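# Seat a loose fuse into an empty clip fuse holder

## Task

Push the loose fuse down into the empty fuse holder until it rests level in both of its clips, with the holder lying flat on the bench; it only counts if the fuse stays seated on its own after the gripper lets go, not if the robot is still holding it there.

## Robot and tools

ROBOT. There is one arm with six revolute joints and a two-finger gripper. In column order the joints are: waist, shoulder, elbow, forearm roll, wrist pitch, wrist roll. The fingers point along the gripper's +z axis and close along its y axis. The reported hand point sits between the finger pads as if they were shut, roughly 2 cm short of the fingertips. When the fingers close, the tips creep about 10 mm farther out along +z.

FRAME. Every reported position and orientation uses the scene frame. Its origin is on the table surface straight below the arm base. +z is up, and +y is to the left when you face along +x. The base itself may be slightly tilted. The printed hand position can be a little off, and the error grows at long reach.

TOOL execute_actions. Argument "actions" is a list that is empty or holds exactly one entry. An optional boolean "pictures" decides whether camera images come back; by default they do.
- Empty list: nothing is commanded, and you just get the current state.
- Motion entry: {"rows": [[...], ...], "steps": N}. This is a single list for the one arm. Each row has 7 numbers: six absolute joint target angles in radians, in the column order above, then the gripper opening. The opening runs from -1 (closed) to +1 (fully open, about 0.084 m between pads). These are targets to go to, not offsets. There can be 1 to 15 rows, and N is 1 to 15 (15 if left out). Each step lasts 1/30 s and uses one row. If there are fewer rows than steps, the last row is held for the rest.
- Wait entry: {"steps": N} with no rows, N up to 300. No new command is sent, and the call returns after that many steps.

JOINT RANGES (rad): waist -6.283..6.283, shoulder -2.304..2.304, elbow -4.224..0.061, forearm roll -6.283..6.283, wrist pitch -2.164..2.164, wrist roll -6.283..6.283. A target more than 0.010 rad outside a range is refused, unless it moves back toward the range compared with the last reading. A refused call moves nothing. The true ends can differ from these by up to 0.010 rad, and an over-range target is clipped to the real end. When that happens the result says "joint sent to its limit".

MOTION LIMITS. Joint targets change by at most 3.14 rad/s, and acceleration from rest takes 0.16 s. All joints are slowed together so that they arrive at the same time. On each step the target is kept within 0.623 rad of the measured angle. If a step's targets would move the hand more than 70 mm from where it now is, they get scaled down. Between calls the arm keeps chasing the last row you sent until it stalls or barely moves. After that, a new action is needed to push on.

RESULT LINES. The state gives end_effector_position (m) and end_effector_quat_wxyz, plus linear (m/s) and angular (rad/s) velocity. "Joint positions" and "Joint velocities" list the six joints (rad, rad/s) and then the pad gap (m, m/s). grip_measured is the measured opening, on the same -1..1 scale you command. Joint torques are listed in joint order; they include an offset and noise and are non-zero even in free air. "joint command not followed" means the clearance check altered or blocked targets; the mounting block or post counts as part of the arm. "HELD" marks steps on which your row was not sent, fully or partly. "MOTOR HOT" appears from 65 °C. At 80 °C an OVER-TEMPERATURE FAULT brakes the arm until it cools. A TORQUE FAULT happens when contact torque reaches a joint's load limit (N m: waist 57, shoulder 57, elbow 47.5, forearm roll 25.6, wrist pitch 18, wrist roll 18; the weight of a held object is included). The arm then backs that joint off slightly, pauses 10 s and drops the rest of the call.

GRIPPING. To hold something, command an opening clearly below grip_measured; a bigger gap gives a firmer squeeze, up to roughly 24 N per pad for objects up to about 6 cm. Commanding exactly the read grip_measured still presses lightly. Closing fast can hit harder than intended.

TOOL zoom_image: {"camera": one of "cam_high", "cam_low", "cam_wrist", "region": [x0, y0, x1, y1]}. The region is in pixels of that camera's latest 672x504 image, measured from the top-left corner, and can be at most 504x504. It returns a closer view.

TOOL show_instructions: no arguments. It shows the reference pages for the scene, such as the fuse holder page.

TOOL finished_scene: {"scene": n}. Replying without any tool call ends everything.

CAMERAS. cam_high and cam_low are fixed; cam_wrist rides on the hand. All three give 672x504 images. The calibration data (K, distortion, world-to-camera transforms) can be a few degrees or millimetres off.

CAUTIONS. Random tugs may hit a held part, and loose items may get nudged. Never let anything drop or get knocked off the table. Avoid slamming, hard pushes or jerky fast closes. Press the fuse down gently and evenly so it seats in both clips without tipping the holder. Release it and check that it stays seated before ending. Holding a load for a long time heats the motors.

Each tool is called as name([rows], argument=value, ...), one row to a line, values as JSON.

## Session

execute_actions(actions=[])

show_instructions()

Scene clock: 0.00 s of 4306.00 s.
end_effector_position=(+0.2738, -0.2943, +0.1241) grip_measured=+1.00 end_effector_quat_wxyz=(-0.155, +0.803, +0.550, +0.170) end_effector_velocity=(-0.000, +0.000, -0.001) end_effector_angular_velocity=(+0.001, +0.001, -0.000)
Joint positions: [-1.02  -1.708 -1.64   0.638 -1.187 -2.877  0.084]
Joint velocities: [-0.    -0.001  0.    -0.001 -0.     0.     0.   ]
Joint torques (N m, as the arm reports them, + toward a larger angle): no reading
camera_calibration (this result's frames):
cam_wrist: T_world_to_cam=[[0.937662, -0.343776, -0.0510706, -0.322138], [-0.330937, -0.838269, -0.433342, -0.0411717], [0.106162, 0.42323, -0.899781, 0.34037], [0, 0, 0, 1]] pos_world=[0.252297, -0.289311, 0.271965]

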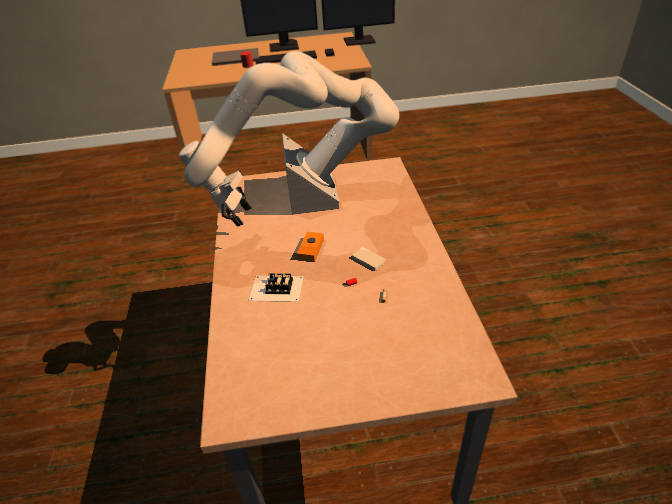

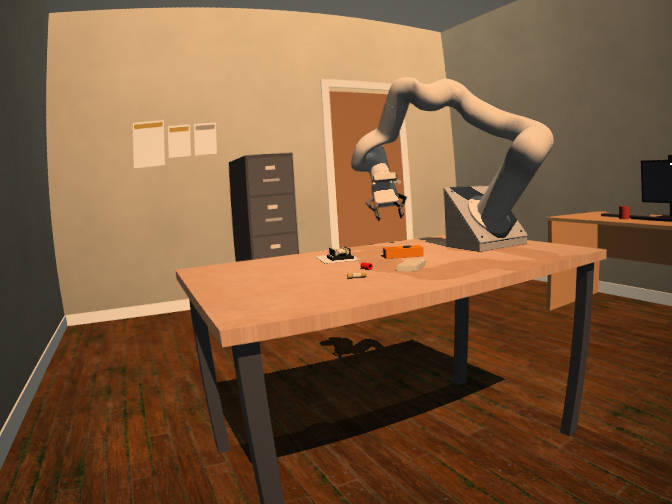

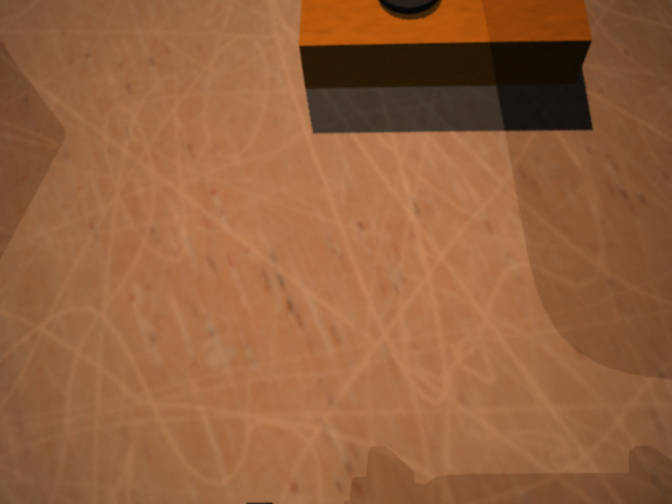

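Reference images for this scene: Clip fuse holder page 1, Clip fuse holder page 2.

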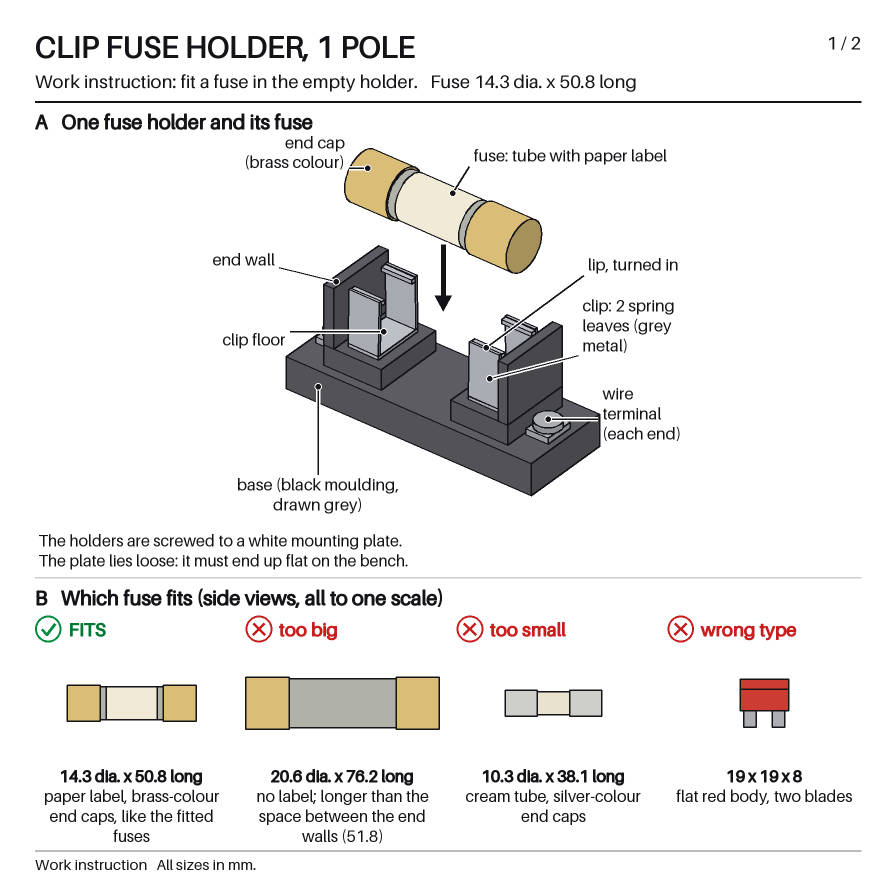

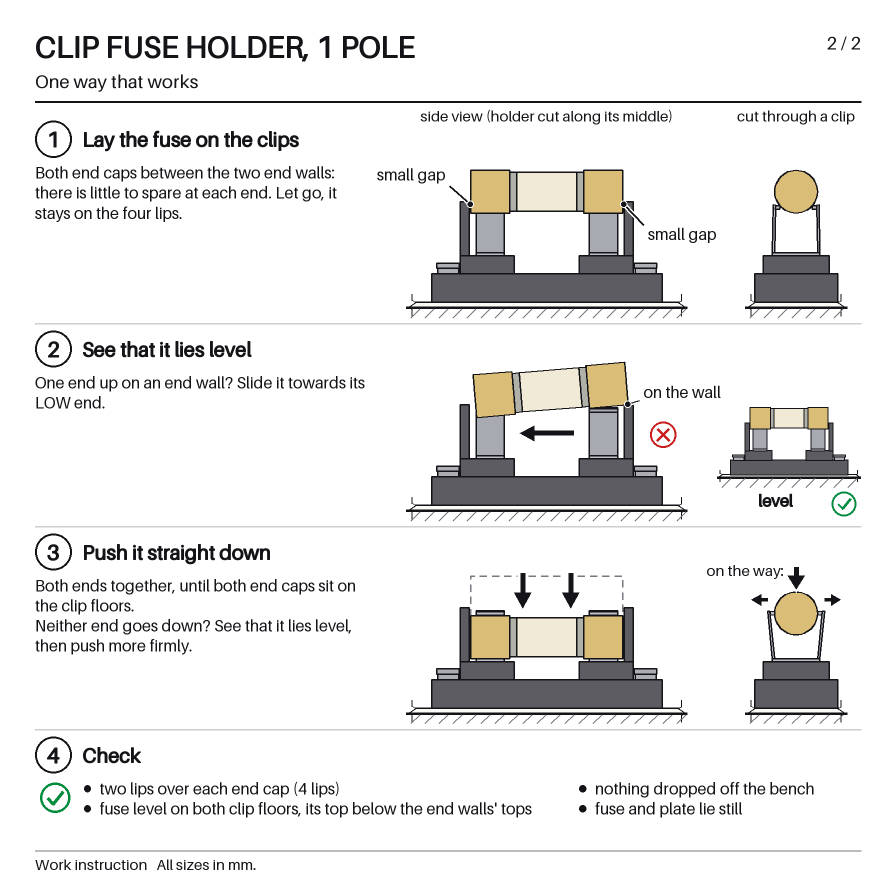

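zoom_image(camera="cam_high", region=[240, 220, 420, 320])

zoom_image(camera="cam_low", region=[300, 230, 440, 300])

Region (240, 220, 420, 320) of cam_high's 672x504 image, scaled by 2.800, with more detail than that image has.

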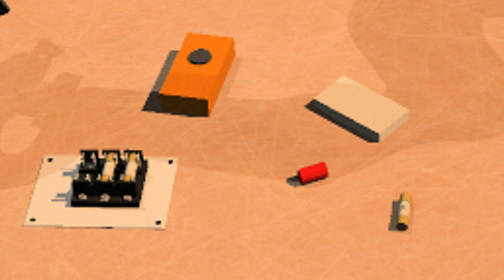

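Region (300, 230, 440, 300) of cam_low's 672x504 image, scaled by 3.600, with more detail than that image has.

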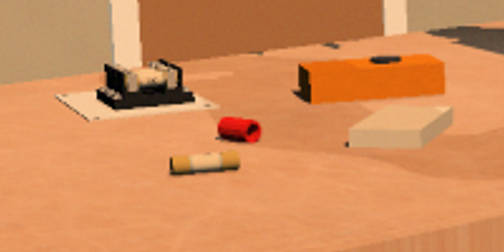

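execute_actions([
  {"rows":[[-0.9,-1.35,-1.6,0.8,-1.1,-2.2,0.0]]},
], pictures=false)

execute_actions([
  {"rows":[[-0.032,-1.026,-1.559,1.061,-0.943,-0.618,0.0]]},
], pictures=false)

execute_actions([
  {"rows":[[-0.032,-1.026,-1.559,1.061,-0.943,-0.618,0.0]]},
], pictures=false)

execute_actions([
  {"rows":[[-0.032,-1.026,-1.559,1.061,-0.943,-0.618,0.0]]},
], pictures=false)

execute_actions([
  {"rows":[[-0.032,-1.026,-1.559,1.061,-0.943,-0.618,0.0]]},
])

Scene clock: 34.23 s of 4306.00 s.
end_effector_position=(+0.3735, -0.2943, +0.2328) grip_measured=-0.01 end_effector_quat_wxyz=(-0.071, +0.901, +0.410, +0.127) end_effector_velocity=(+0.232, +0.046, +0.254) end_effector_angular_velocity=(-0.326, -0.006, -0.833)
Joint positions: [-0.943 -1.477 -1.615  0.742 -1.131 -2.444  0.044]
Joint velocities: [ 0.179  0.531  0.061  0.241  0.13   1.018 -0.   ]
Joint torques (N m, as the arm reports them, + toward a larger angle): [-14.62  44.74 -21.71   2.59  -0.54  -0.37]
Steps of this call (steps 1 to 90: nothing new was sent; then 30.73 s passed at rest; steps 91 to 105: all 15 steps of this action). Readings (joint positions):
91: [-1.020 -1.707 -1.640 0.638 -1.187 -2.876]
92: [-1.019 -1.705 -1.639 0.639 -1.186 -2.869]
94: [-1.011 -1.681 -1.634 0.651 -1.179 -2.822]
98: [-0.985 -1.602 -1.629 0.685 -1.162 -2.685]
105: the state above

Scene clock: 34.73 s of 4306.00 s.
end_effector_position=(+0.5162, -0.2038, +0.2490) grip_measured=-0.01 end_effector_quat_wxyz=(-0.020, +0.930, +0.358, +0.079) end_effector_velocity=(+0.253, +0.245, -0.063) end_effector_angular_velocity=(-0.147, +0.158, -0.157)
Joint positions: [-0.681 -1.3   -1.593  0.863 -1.061 -2.136  0.044]
Joint velocities: [ 0.575  0.269  0.034  0.196  0.114  0.574 -0.   ]
Joint torques (N m, as the arm reports them, + toward a larger angle): [-22.22  40.27 -20.45   3.67  -0.34  -0.4 ]
Steps of this call (steps 1 to 15: all 15 steps of this action). Readings (joint positions):
1: [-0.937 -1.459 -1.613 0.750 -1.127 -2.411]
2: [-0.928 -1.443 -1.611 0.759 -1.122 -2.382]
4: [-0.893 -1.416 -1.608 0.777 -1.111 -2.345]
8: [-0.815 -1.370 -1.602 0.812 -1.091 -2.270]
15: the state above

Scene clock: 35.23 s of 4306.00 s.
end_effector_position=(+0.6168, -0.0681, +0.1988) grip_measured=-0.01 end_effector_quat_wxyz=(-0.006, +0.952, +0.303, +0.036) end_effector_velocity=(+0.152, +0.288, -0.118) end_effector_angular_velocity=(-0.061, +0.116, -0.394)
Joint positions: [-0.403 -1.182 -1.578  0.948 -1.01  -1.809  0.044]
Joint velocities: [ 0.523  0.22   0.027  0.159  0.094  0.797 -0.   ]
Joint torques (N m, as the arm reports them, + toward a larger angle): [-28.21  39.69 -18.59   3.45  -0.22  -0.48]
Steps of this call (steps 1 to 15: all 15 steps of this action). Readings (joint positions):
1: [-0.662 -1.291 -1.592 0.869 -1.057 -2.117]
2: [-0.643 -1.282 -1.591 0.875 -1.053 -2.097]
4: [-0.604 -1.266 -1.589 0.887 -1.046 -2.059]
8: [-0.529 -1.234 -1.585 0.910 -1.033 -1.977]
15: the state above

Scene clock: 35.73 s of 4306.00 s.
end_effector_position=(+0.6688, +0.0766, +0.1372) grip_measured=-0.01 end_effector_quat_wxyz=(-0.001, +0.993, +0.120, +0.012) end_effector_velocity=(+0.058, +0.278, -0.121) end_effector_angular_velocity=(+0.004, +0.072, -1.305)
Joint positions: [-0.161 -1.08  -1.566  1.022 -0.966 -1.244  0.044]
Joint velocities: [0.437 0.184 0.023 0.133 0.078 1.65  0.   ]
Joint torques (N m, as the arm reports them, + toward a larger angle): [-32.74  36.45 -15.94   3.35  -0.12  -0.3 ]
Steps of this call (steps 1 to 15: all 15 steps of this action). Readings (joint positions):
1: [-0.386 -1.174 -1.577 0.953 -1.007 -1.782]
2: [-0.369 -1.167 -1.576 0.959 -1.004 -1.754]
4: [-0.335 -1.153 -1.575 0.969 -0.997 -1.694]
8: [-0.268 -1.125 -1.571 0.989 -0.986 -1.559]
15: the state above

Scene clock: 36.23 s of 4306.00 s.
end_effector_position=(+0.6795, +0.1586, +0.1014) grip_measured=-0.01 end_effector_quat_wxyz=(-0.001, +0.990, -0.138, +0.003) end_effector_velocity=(+0.000, +0.012, -0.006) end_effector_angular_velocity=(+0.000, +0.004, -0.094)
Joint positions: [-0.034 -1.027 -1.559  1.06  -0.943 -0.628  0.044]
Joint velocities: [ 0.019  0.007  0.002  0.006  0.004  0.108 -0.   ]
Joint torques (N m, as the arm reports them, + toward a larger angle): [-34.79  38.2  -15.69   2.95  -0.22  -0.55]
Steps of this call (steps 1 to 15: all 15 steps of this action). Readings (joint positions):
1: [-0.146 -1.074 -1.565 1.026 -0.964 -1.187]
2: [-0.132 -1.068 -1.564 1.031 -0.961 -1.125]
4: [-0.104 -1.056 -1.563 1.039 -0.956 -0.991]
8: [-0.056 -1.036 -1.560 1.054 -0.948 -0.747]
15: the state above
camera_calibration (this result's frames):
cam_wrist: T_world_to_cam=[[-0.266034, -0.963944, 0.00609004, 0.362461], [-0.963926, 0.266074, 0.0071288, 0.673157], [-0.00849217, -0.00397385, -0.999956, 0.241033], [0, 0, 0, 1]] pos_world=[0.747347, 0.171241, 0.234016]

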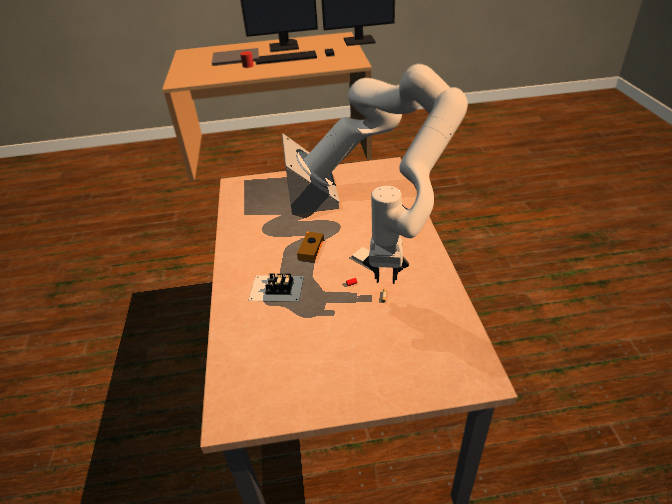

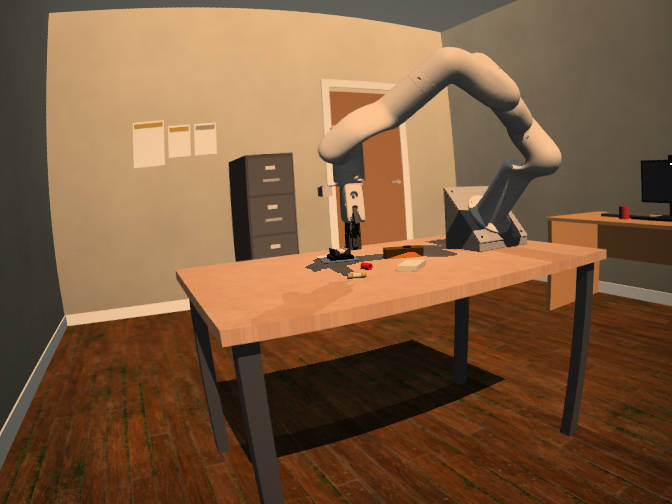

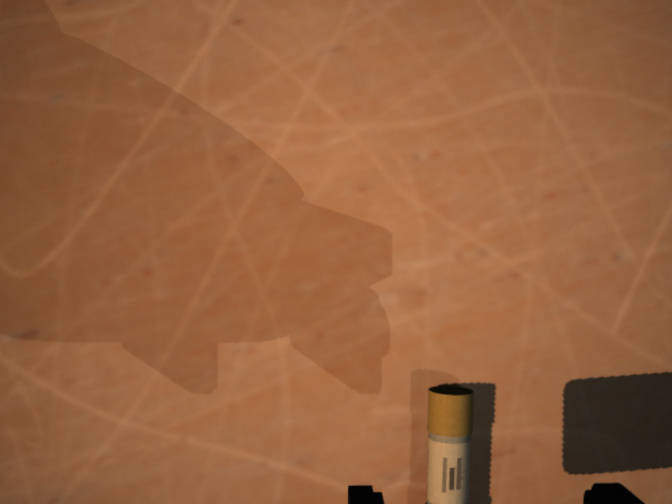

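execute_actions([
  {"rows":[[0.012,-1.070,-1.535,1.135,-0.895,-0.678,0.0]],"steps":12},
])

Scene clock: 47.10 s of 4306.00 s.
end_effector_position=(+0.6687, +0.1553, +0.0546) grip_measured=-0.01 end_effector_quat_wxyz=(-0.001, +0.990, -0.143, +0.001) end_effector_velocity=(-0.001, -0.002, -0.013) end_effector_angular_velocity=(-0.004, -0.008, +0.004)
Joint positions: [ 0.01  -1.068 -1.536  1.132 -0.897 -0.676  0.044]
Joint velocities: [ 0.012 -0.013  0.004  0.027  0.02  -0.024  0.   ]
Joint torques (N m, as the arm reports them, + toward a larger angle): [-32.28  37.69 -14.72   2.45  -0.11  -0.61]
Steps of this call (steps 1 to 15: the robot went on to your last target; steps 16 to 90: nothing new was sent; then 7.47 s passed at rest; steps 91 to 102: all 12 steps of this action). Readings (joint positions):
91: [-0.032 -1.026 -1.559 1.061 -0.943 -0.619]
92: [-0.029 -1.028 -1.558 1.067 -0.939 -0.623]
94: [-0.014 -1.043 -1.550 1.092 -0.923 -0.643]
98: [0.006 -1.065 -1.537 1.124 -0.903 -0.669]
102: the state above
camera_calibration (this result's frames):
cam_wrist: T_world_to_cam=[[-0.275142, -0.961378, 0.00699625, 0.362315], [-0.96133, 0.275203, 0.0103713, 0.660692], [-0.0118962, -0.00387212, -0.999922, 0.19645], [0, 0, 0, 1]] pos_world=[0.737168, 0.167258, 0.187048]

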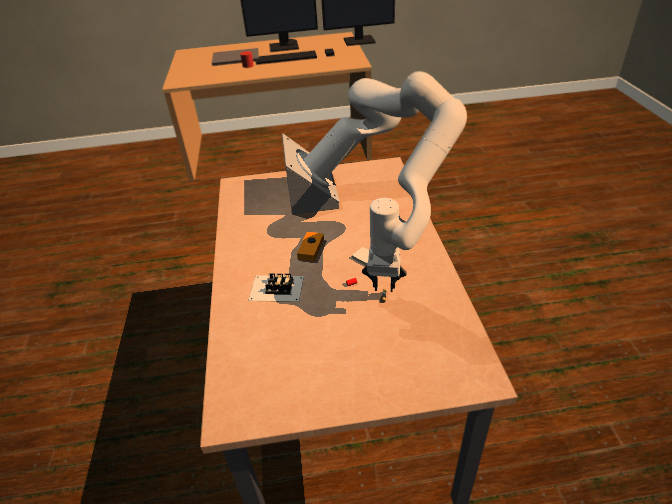

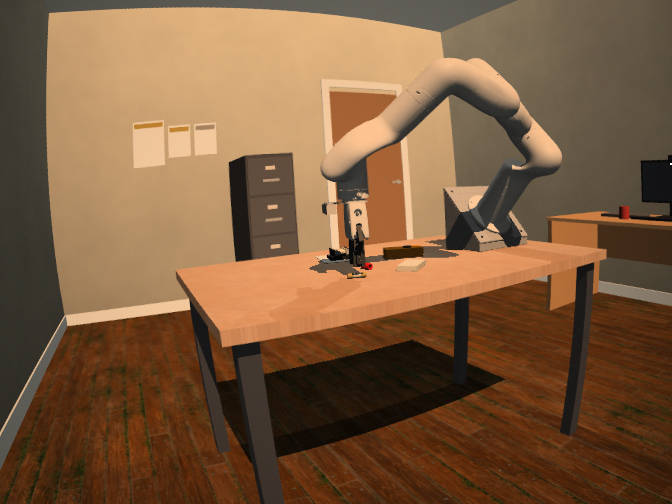

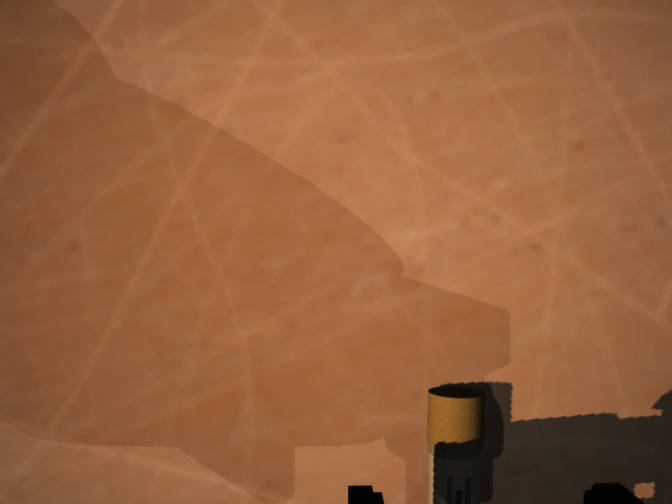

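execute_actions([
  {"rows":[[0.036,-1.103,-1.551,1.166,-0.878,-0.700,0.0]]},
])

zoom_image(camera="cam_low", region=[320, 230, 400, 290])

Scene clock: 60.37 s of 4306.00 s.
end_effector_position=(+0.6691, +0.1543, +0.0300) grip_measured=-0.01 end_effector_quat_wxyz=(-0.000, +0.990, -0.139, +0.001) end_effector_velocity=(-0.000, -0.001, -0.003) end_effector_angular_velocity=(+0.000, +0.001, +0.001)
Joint positions: [ 0.036 -1.102 -1.551  1.166 -0.878 -0.7    0.044]
Joint velocities: [ 0.002 -0.005 -0.002  0.003  0.001 -0.003  0.   ]
Joint torques (N m, as the arm reports them, + toward a larger angle): [-34.01  40.35 -14.26   3.54  -0.08  -0.46]
Steps of this call (steps 1 to 15: the robot went on to your last target; steps 16 to 90: nothing new was sent; then 9.77 s passed at rest; steps 91 to 105: all 15 steps of this action). Readings (joint positions):
91: [0.012 -1.070 -1.535 1.135 -0.895 -0.678]
92: [0.014 -1.073 -1.537 1.139 -0.893 -0.681]
94: [0.023 -1.085 -1.543 1.149 -0.887 -0.688]
98: [0.033 -1.099 -1.548 1.162 -0.881 -0.697]
105: the state above
camera_calibration (this result's frames):
cam_wrist: T_world_to_cam=[[-0.268281, -0.963313, 0.00728977, 0.357418], [-0.963272, 0.268345, 0.00992915, 0.663956], [-0.0115211, -0.00435822, -0.999924, 0.1716], [0, 0, 0, 1]] pos_world=[0.737436, 0.166885, 0.162389]

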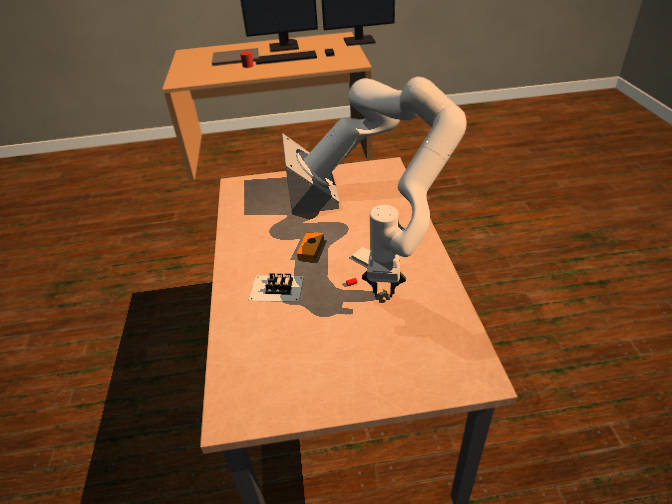

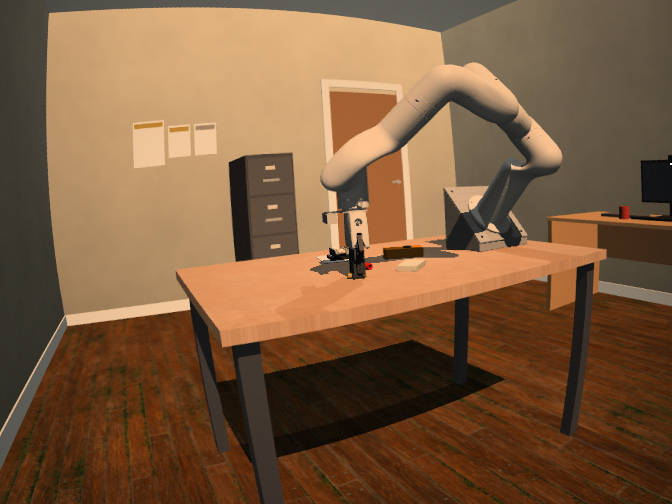

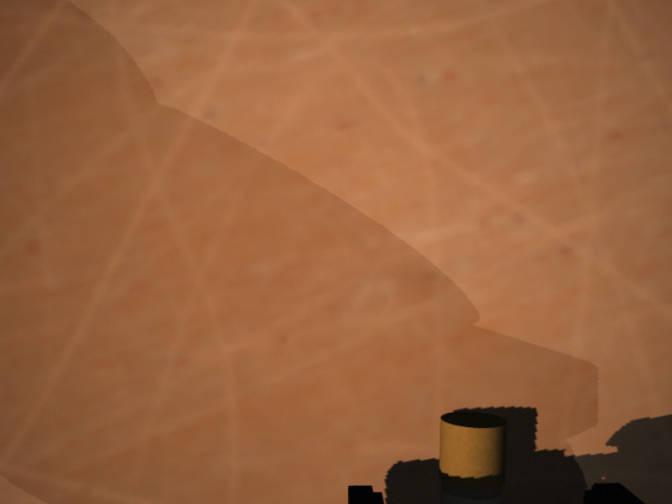

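Region (320, 230, 400, 290) of cam_low's 672x504 image, scaled by 6.300, with more detail than that image has; it fills the top 378 rows of this view, and the rest is white.

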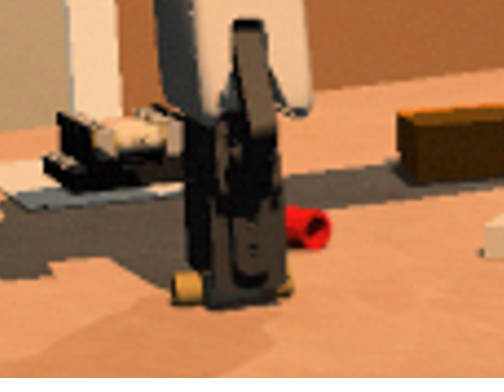

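execute_actions([
  {"rows":[[0.036,-1.103,-1.551,1.166,-0.878,-0.700,-0.3],[0.036,-1.103,-1.551,1.166,-0.878,-0.700,-0.3],[0.036,-1.103,-1.551,1.166,-0.878,-0.700,-0.3],[0.036,-1.103,-1.551,1.166,-0.878,-0.700,-0.55],[0.036,-1.103,-1.551,1.166,-0.878,-0.700,-0.55],[0.036,-1.103,-1.551,1.166,-0.878,-0.700,-0.55],[0.036,-1.103,-1.551,1.166,-0.878,-0.700,-0.9]]},
], pictures=false)

execute_actions([
  {"rows":[[-0.05,-1.0,-1.559,1.05,-0.95,-0.618,-0.9]],"steps":12},
], pictures=false)

execute_actions([
  {"rows":[[-0.35,-1.15,-1.58,0.93,-0.92,-1.0,-0.9]]},
], pictures=false)

execute_actions([
  {"rows":[[-0.581,-1.444,-1.598,0.852,-0.881,-1.414,-0.9]]},
], pictures=false)

execute_actions([
  {"rows":[[-0.581,-1.444,-1.598,0.852,-0.881,-1.414,-0.9]]},
])

Scene clock: 81.10 s of 4306.00 s.
end_effector_position=(+0.6690, +0.1543, +0.0295) grip_measured=-0.73 end_effector_quat_wxyz=(-0.000, +0.990, -0.139, +0.001) end_effector_velocity=(-0.000, +0.000, -0.000) end_effector_angular_velocity=(+0.000, +0.001, +0.000)
Joint positions: [ 0.036 -1.103 -1.551  1.166 -0.878 -0.7    0.012]
Joint velocities: [ 0.001 -0.     0.     0.    -0.     0.     0.   ]
Joint torques (N m, as the arm reports them, + toward a larger angle): [-31.99  38.52 -13.91   3.32  -0.07  -0.39]
Steps of this call (steps 1 to 15: the robot went on to your last target; steps 16 to 90: nothing new was sent; then 17.23 s passed at rest; steps 91 to 105: all 15 steps of this action). Readings (joint positions):
91: [0.036 -1.103 -1.551 1.166 -0.878 -0.700]
92: [0.036 -1.103 -1.551 1.166 -0.878 -0.700]
94: [0.036 -1.103 -1.551 1.166 -0.878 -0.700]
98: [0.036 -1.103 -1.551 1.166 -0.878 -0.700]
105: the state above

Scene clock: 81.50 s of 4306.00 s.
end_effector_position=(+0.6853, +0.1633, +0.1170) grip_measured=-0.73 end_effector_quat_wxyz=(-0.001, +0.991, -0.136, +0.012) end_effector_velocity=(-0.006, -0.002, +0.041) end_effector_angular_velocity=(-0.003, +0.018, -0.014)
Joint positions: [-0.045 -1.006 -1.559  1.057 -0.946 -0.623  0.012]
Joint velocities: [-0.043  0.047  0.01  -0.072 -0.047  0.052 -0.   ]
Joint torques (N m, as the arm reports them, + toward a larger angle): [-30.86  34.48 -16.04   3.93   0.15  -0.51]
Steps of this call (steps 1 to 12: all 12 steps of this action). Readings (joint positions):
1: [0.036 -1.103 -1.551 1.165 -0.878 -0.700]
2: [0.033 -1.099 -1.550 1.160 -0.882 -0.695]
4: [0.011 -1.074 -1.551 1.131 -0.900 -0.675]
8: [-0.031 -1.022 -1.559 1.077 -0.933 -0.637]
12: the state above

Scene clock: 82.00 s of 4306.00 s.
end_effector_position=(+0.6613, +0.0102, +0.1715) grip_measured=-0.73 end_effector_quat_wxyz=(+0.022, +0.996, -0.086, +0.032) end_effector_velocity=(-0.096, -0.337, +0.115) end_effector_angular_velocity=(-0.102, -0.056, +0.231)
Joint positions: [-0.255 -1.104 -1.573  0.969 -0.929 -0.88   0.012]
Joint velocities: [-0.478 -0.23  -0.035 -0.196  0.043 -0.599 -0.   ]
Joint torques (N m, as the arm reports them, + toward a larger angle): [-32.16  36.28 -17.88   2.87   0.    -0.52]
Steps of this call (steps 1 to 15: all 15 steps of this action). Readings (joint positions):
1: [-0.047 -1.004 -1.559 1.055 -0.947 -0.622]
2: [-0.051 -1.005 -1.559 1.052 -0.948 -0.628]
4: [-0.078 -1.018 -1.562 1.040 -0.945 -0.662]
8: [-0.144 -1.051 -1.565 1.014 -0.939 -0.741]
15: the state above

Scene clock: 82.50 s of 4306.00 s.
end_effector_position=(+0.5743, -0.1482, +0.1574) grip_measured=-0.73 end_effector_quat_wxyz=(+0.019, +0.999, -0.039, +0.014) end_effector_velocity=(-0.219, -0.284, -0.062) end_effector_angular_velocity=(+0.072, +0.083, +0.201)
Joint positions: [-0.446 -1.298 -1.588  0.9   -0.901 -1.19   0.012]
Joint velocities: [-0.382 -0.415 -0.029 -0.135  0.058 -0.635  0.   ]
Joint torques (N m, as the arm reports them, + toward a larger angle): [-27.12  38.96 -18.16   2.69  -0.15  -0.36]
Steps of this call (steps 1 to 15: all 15 steps of this action). Readings (joint positions):
1: [-0.270 -1.112 -1.574 0.963 -0.927 -0.900]
2: [-0.285 -1.122 -1.576 0.957 -0.926 -0.921]
4: [-0.310 -1.148 -1.578 0.948 -0.922 -0.961]
8: [-0.358 -1.202 -1.581 0.931 -0.915 -1.043]
15: the state above

Scene clock: 83.00 s of 4306.00 s.
end_effector_position=(+0.4929, -0.2343, +0.1310) grip_measured=-0.73 end_effector_quat_wxyz=(+0.000, +1.000, -0.002, +0.003) end_effector_velocity=(-0.015, -0.016, -0.004) end_effector_angular_velocity=(+0.005, -0.001, +0.027)
Joint positions: [-0.578 -1.44  -1.598  0.853 -0.882 -1.409  0.012]
Joint velocities: [-0.028 -0.028 -0.008 -0.01   0.005 -0.052  0.   ]
Joint torques (N m, as the arm reports them, + toward a larger angle): [-25.71  45.15 -19.     3.33  -0.16  -0.39]
Steps of this call (steps 1 to 15: all 15 steps of this action). Readings (joint positions):
1: [-0.459 -1.312 -1.589 0.895 -0.899 -1.211]
2: [-0.472 -1.326 -1.590 0.891 -0.897 -1.233]
4: [-0.498 -1.354 -1.592 0.881 -0.893 -1.276]
8: [-0.549 -1.409 -1.595 0.864 -0.886 -1.359]
15: the state above
camera_calibration (this result's frames):
cam_wrist: T_world_to_cam=[[0.00462388, -0.999946, 0.00926967, -0.208302], [-0.999967, -0.00456114, 0.00677757, 0.552068], [-0.00673493, -0.0093007, -0.999934, 0.265411], [0, 0, 0, 1]] pos_world=[0.5548, -0.203305, 0.263583]

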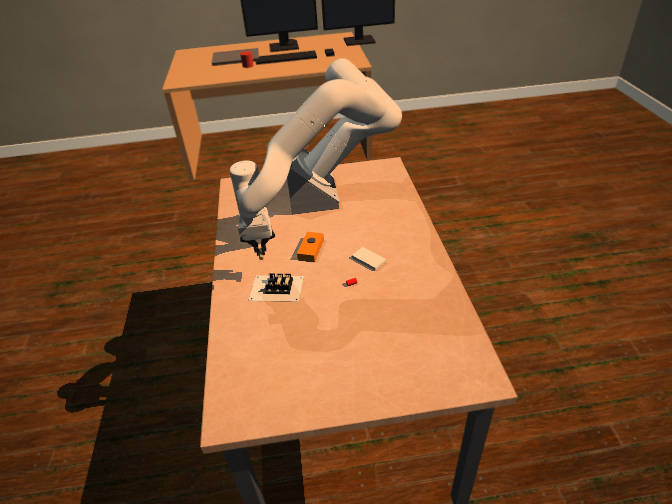

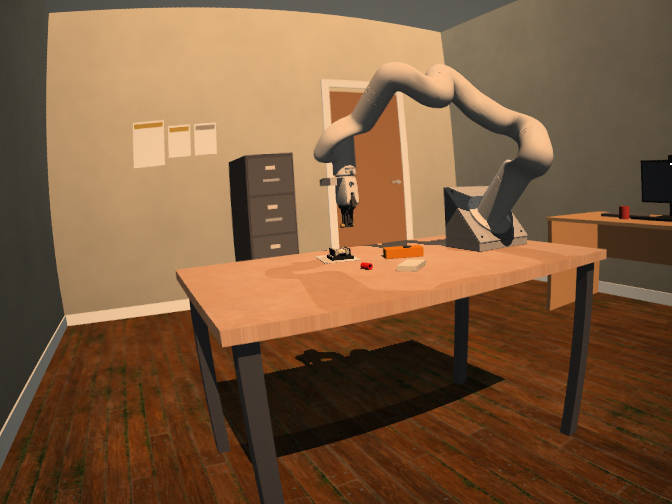

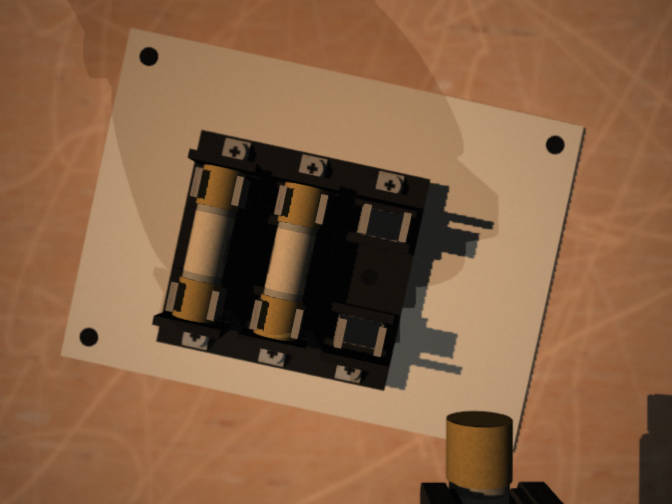

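execute_actions([
  {"rows":[[-0.460,-1.533,-1.7294,0.9328,-0.891,-1.137,-0.9]]},
], pictures=false)

execute_actions([
  {"rows":[[-0.460,-1.533,-1.7294,0.9328,-0.891,-1.137,-0.9]]},
])

zoom_image(camera="cam_wrist", region=[370, 320, 610, 504])

Scene clock: 110.60 s of 4306.00 s.
end_effector_position=(+0.5449, -0.2177, +0.0766) grip_measured=-0.92 end_effector_quat_wxyz=(-0.000, +0.994, -0.107, +0.002) end_effector_velocity=(+0.011, +0.004, -0.011) end_effector_angular_velocity=(+0.002, -0.002, -0.051)
Joint positions: [-0.463 -1.531 -1.727  0.931 -0.891 -1.143  0.003]
Joint velocities: [ 0.022 -0.019 -0.029  0.017 -0.003  0.063 -0.   ]
Joint torques (N m, as the arm reports them, + toward a larger angle): [-28.94  44.78 -18.     2.49  -0.13  -0.6 ]
Steps of this call (steps 1 to 15: the robot went on to your last target; steps 16 to 90: nothing new was sent; then 24.10 s passed at rest; steps 91 to 105: all 15 steps of this action). Readings (joint positions):
91: [-0.581 -1.444 -1.598 0.852 -0.881 -1.413]
92: [-0.579 -1.446 -1.601 0.854 -0.881 -1.407]
94: [-0.559 -1.461 -1.625 0.868 -0.883 -1.357]
98: [-0.490 -1.510 -1.695 0.912 -0.888 -1.211]
105: the state above

Scene clock: 111.10 s of 4306.00 s.
end_effector_position=(+0.5460, -0.2171, +0.0752) grip_measured=-0.92 end_effector_quat_wxyz=(-0.000, +0.994, -0.109, +0.002) end_effector_velocity=(-0.001, +0.000, -0.001) end_effector_angular_velocity=(+0.001, +0.002, -0.000)
Joint positions: [-0.46  -1.533 -1.729  0.933 -0.891 -1.137  0.003]
Joint velocities: [ 0.001 -0.001  0.    -0.001 -0.     0.001 -0.   ]
Joint torques (N m, as the arm reports them, + toward a larger angle): [-27.64  43.64 -17.52   2.77  -0.13  -0.31]
Steps of this call (steps 1 to 15: all 15 steps of this action). Readings (joint positions):
1: [-0.462 -1.531 -1.727 0.932 -0.891 -1.141]
2: [-0.462 -1.532 -1.728 0.932 -0.891 -1.140]
4: [-0.461 -1.532 -1.729 0.932 -0.891 -1.138]
8: [-0.460 -1.533 -1.729 0.933 -0.891 -1.137]
15: the state above
camera_calibration (this result's frames):
cam_wrist: T_world_to_cam=[[-0.209635, -0.977754, 0.00706422, -0.0689213], [-0.977736, 0.209688, 0.00794213, 0.63984], [-0.00924674, -0.005242, -0.999944, 0.212374], [0, 0, 0, 1]] pos_world=[0.61311, -0.200442, 0.207767]

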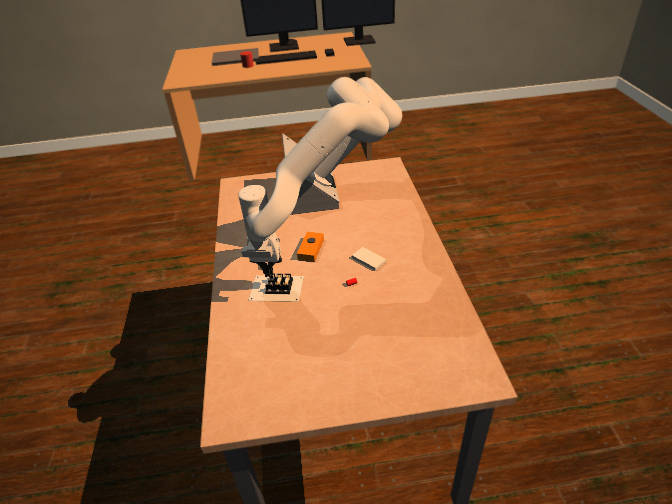

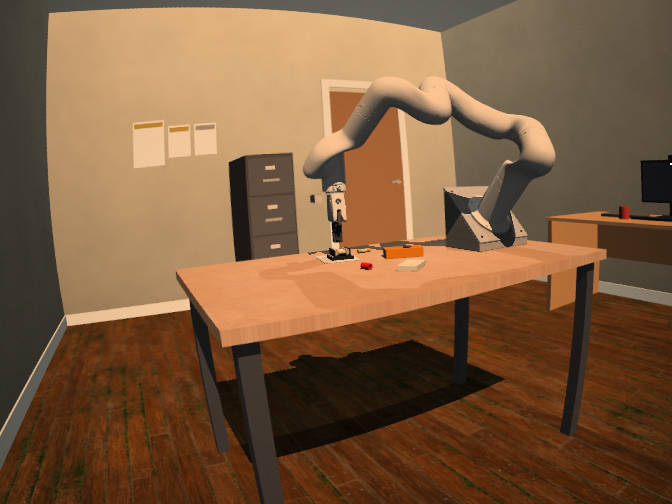

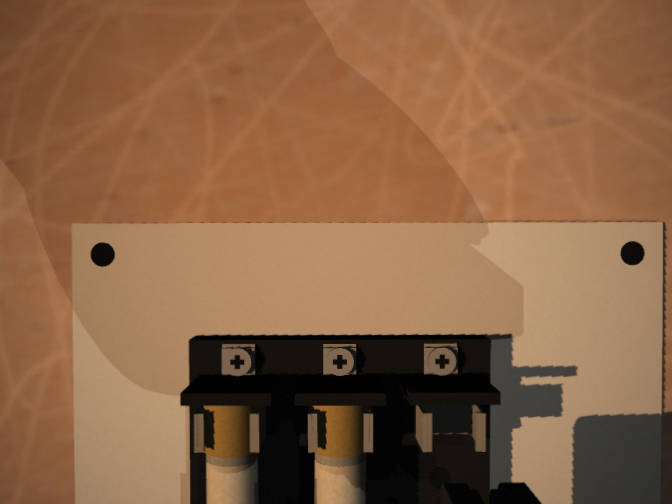

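Region (370, 320, 610, 504) of cam_wrist's 672x504 image, scaled by 2.100, with more detail than that image has; it fills the top 386 rows of this view, and the rest is white.

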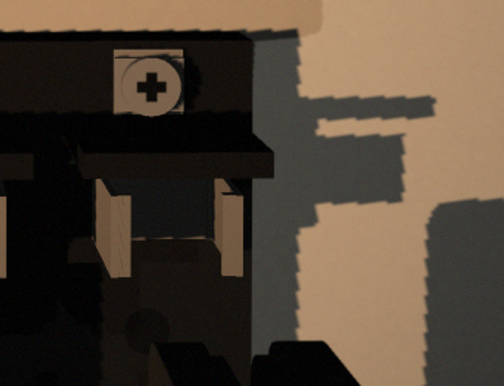

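execute_actions([
  {"rows":[[-0.6,-1.35,-1.6,0.85,-0.9,-1.4,0.0]]},
], pictures=false)

execute_actions([
  {"rows":[[-0.6,-1.35,-1.6,0.85,-0.9,-1.4,0.0]]},
])

zoom_image(camera="cam_high", region=[220, 200, 400, 320])

zoom_image(camera="cam_low", region=[300, 220, 440, 290])

Scene clock: 126.80 s of 4306.00 s.
end_effector_position=(+0.5258, -0.2231, +0.1872) grip_measured=-0.01 end_effector_quat_wxyz=(+0.017, +0.999, +0.009, +0.033) end_effector_velocity=(-0.021, +0.001, +0.032) end_effector_angular_velocity=(-0.010, -0.002, +0.100)
Joint positions: [-0.595 -1.357 -1.605  0.853 -0.9   -1.389  0.044]
Joint velocities: [-0.048  0.063  0.063 -0.035 -0.004 -0.113  0.   ]
Joint torques (N m, as the arm reports them, + toward a larger angle): [-22.33  39.13 -20.39   3.25  -0.03  -0.22]
Steps of this call (steps 1 to 15: the robot went on to your last target; steps 16 to 150: nothing new was sent; then 10.20 s passed at rest; steps 151 to 165: all 15 steps of this action). Readings (joint positions):
151: [-0.460 -1.533 -1.729 0.933 -0.891 -1.138]
152: [-0.463 -1.529 -1.726 0.931 -0.891 -1.144]
154: [-0.484 -1.501 -1.703 0.917 -0.893 -1.187]
158: [-0.544 -1.423 -1.653 0.883 -0.896 -1.294]
165: the state above

Scene clock: 127.30 s of 4306.00 s.
end_effector_position=(+0.5244, -0.2232, +0.1914) grip_measured=-0.01 end_effector_quat_wxyz=(+0.018, +0.999, +0.014, +0.034) end_effector_velocity=(-0.000, +0.000, +0.000) end_effector_angular_velocity=(-0.000, +0.001, +0.001)
Joint positions: [-0.6   -1.35  -1.6    0.85  -0.9   -1.4    0.044]
Joint velocities: [ 0.     0.001  0.    -0.001 -0.    -0.001 -0.   ]
Joint torques (N m, as the arm reports them, + toward a larger angle): [-24.14  42.29 -20.13   2.93   0.06  -0.37]
Steps of this call (steps 1 to 15: all 15 steps of this action). Readings (joint positions):
1: [-0.596 -1.355 -1.603 0.852 -0.900 -1.393]
2: [-0.597 -1.354 -1.602 0.852 -0.900 -1.395]
4: [-0.598 -1.352 -1.601 0.851 -0.900 -1.397]
8: [-0.599 -1.351 -1.600 0.850 -0.900 -1.399]
15: the state above
camera_calibration (this result's frames):
cam_wrist: T_world_to_cam=[[0.0334023, -0.99836, 0.046503, -0.219844], [-0.997821, -0.0359609, -0.055317, 0.586963], [0.0568986, -0.044554, -0.997385, 0.284397], [0, 0, 0, 1]] pos_world=[0.576845, -0.185705, 0.326346]

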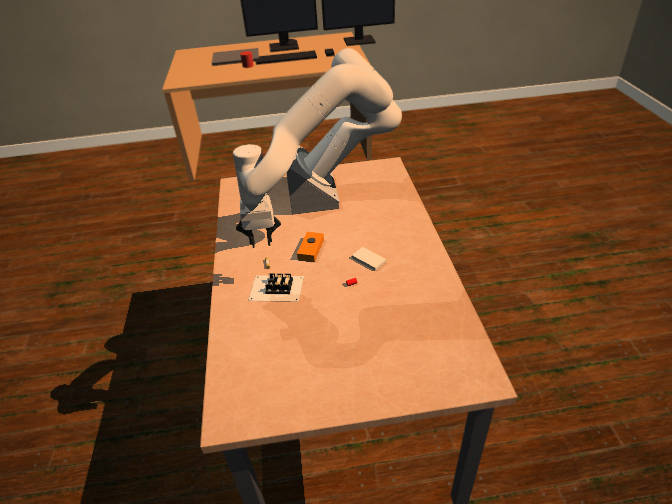

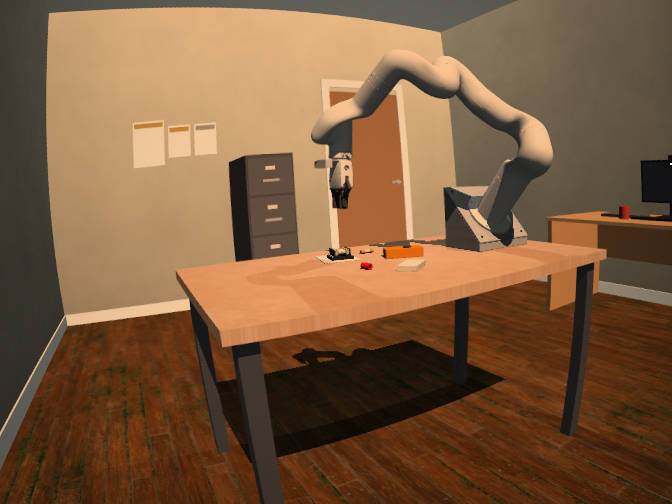

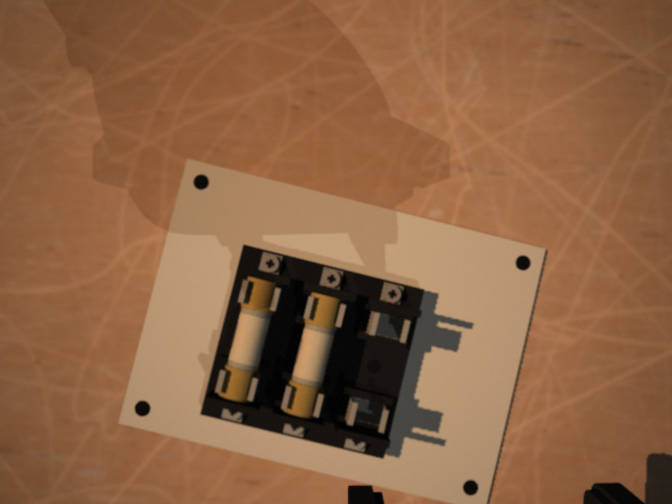

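Region (220, 200, 400, 320) of cam_high's 672x504 image, scaled by 2.800, with more detail than that image has.

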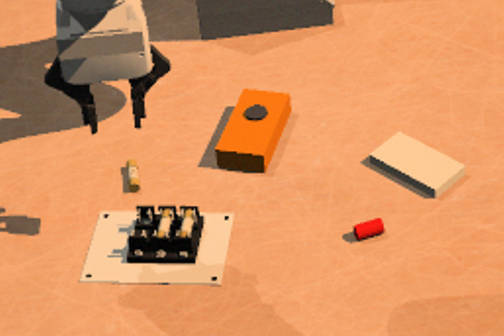

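Region (300, 220, 440, 290) of cam_low's 672x504 image, scaled by 3.600, with more detail than that image has.

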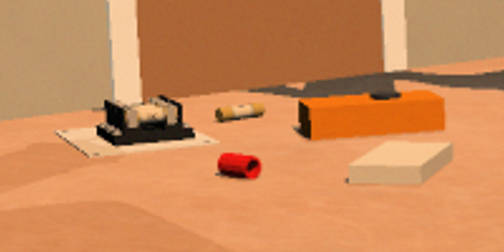

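execute_actions([
  {"rows":[[-0.597,-1.407,-1.412,0.942,-0.789,-1.652,0.0]]},
], pictures=false)

execute_actions([
  {"rows":[[-0.557,-1.458,-1.426,1.014,-0.770,-1.698,0.0]]},
])

Scene clock: 147.47 s of 4306.00 s.
end_effector_position=(+0.4378, -0.2243, +0.1034) grip_measured=-0.01 end_effector_quat_wxyz=(+0.000, +0.999, +0.038, +0.004) end_effector_velocity=(-0.034, +0.001, -0.030) end_effector_angular_velocity=(-0.003, +0.019, +0.042)
Joint positions: [-0.597 -1.405 -1.42   0.938 -0.794 -1.64   0.044]
Joint velocities: [ 0.001 -0.016  0.074  0.045  0.056 -0.125  0.   ]
Joint torques (N m, as the arm reports them, + toward a larger angle): [-22.96  45.03 -19.67   2.25  -0.22  -0.16]
Steps of this call (steps 1 to 15: the robot went on to your last target; steps 16 to 90: nothing new was sent; then 16.67 s passed at rest; steps 91 to 105: all 15 steps of this action). Readings (joint positions):
91: [-0.600 -1.350 -1.600 0.850 -0.900 -1.401]
92: [-0.600 -1.351 -1.596 0.853 -0.897 -1.407]
94: [-0.600 -1.358 -1.568 0.867 -0.879 -1.448]
98: [-0.598 -1.384 -1.492 0.902 -0.837 -1.544]
105: the state above

Scene clock: 147.97 s of 4306.00 s.
end_effector_position=(+0.4355, -0.2239, +0.0653) grip_measured=-0.01 end_effector_quat_wxyz=(-0.001, +0.999, +0.040, +0.003) end_effector_velocity=(-0.001, +0.001, -0.006) end_effector_angular_velocity=(+0.001, +0.002, -0.001)
Joint positions: [-0.558 -1.457 -1.426  1.013 -0.77  -1.697  0.044]
Joint velocities: [ 0.006 -0.007  0.     0.01   0.003 -0.007  0.   ]
Joint torques (N m, as the arm reports them, + toward a larger angle): [-23.3   43.09 -16.39   2.87  -0.1   -0.44]
Steps of this call (steps 1 to 15: all 15 steps of this action). Readings (joint positions):
1: [-0.597 -1.405 -1.418 0.939 -0.793 -1.644]
2: [-0.595 -1.409 -1.419 0.946 -0.790 -1.651]
4: [-0.581 -1.426 -1.422 0.971 -0.782 -1.669]
8: [-0.562 -1.451 -1.424 1.003 -0.773 -1.690]
15: the state above
camera_calibration (this result's frames):
cam_wrist: T_world_to_cam=[[0.0874307, -0.996145, 0.00719191, -0.232155], [-0.996153, -0.0873834, 0.00664369, 0.474913], [-0.00598963, -0.0077451, -0.999952, 0.199419], [0, 0, 0, 1]] pos_world=[0.494578, -0.188216, 0.197924]

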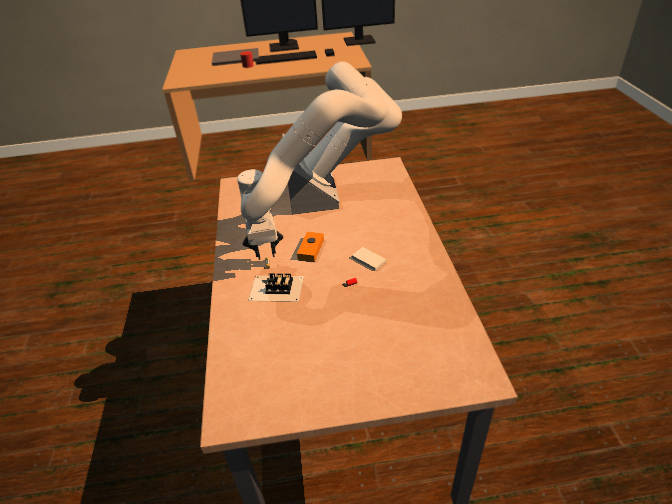

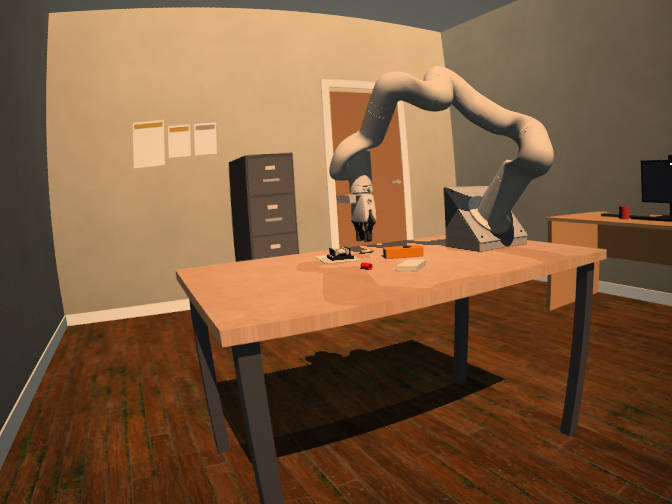

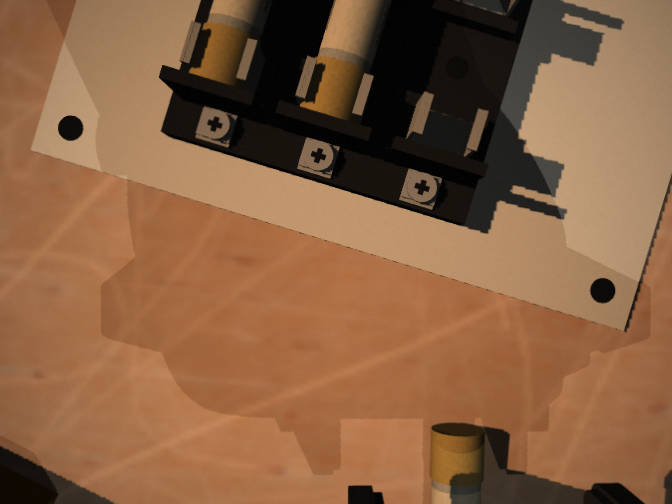

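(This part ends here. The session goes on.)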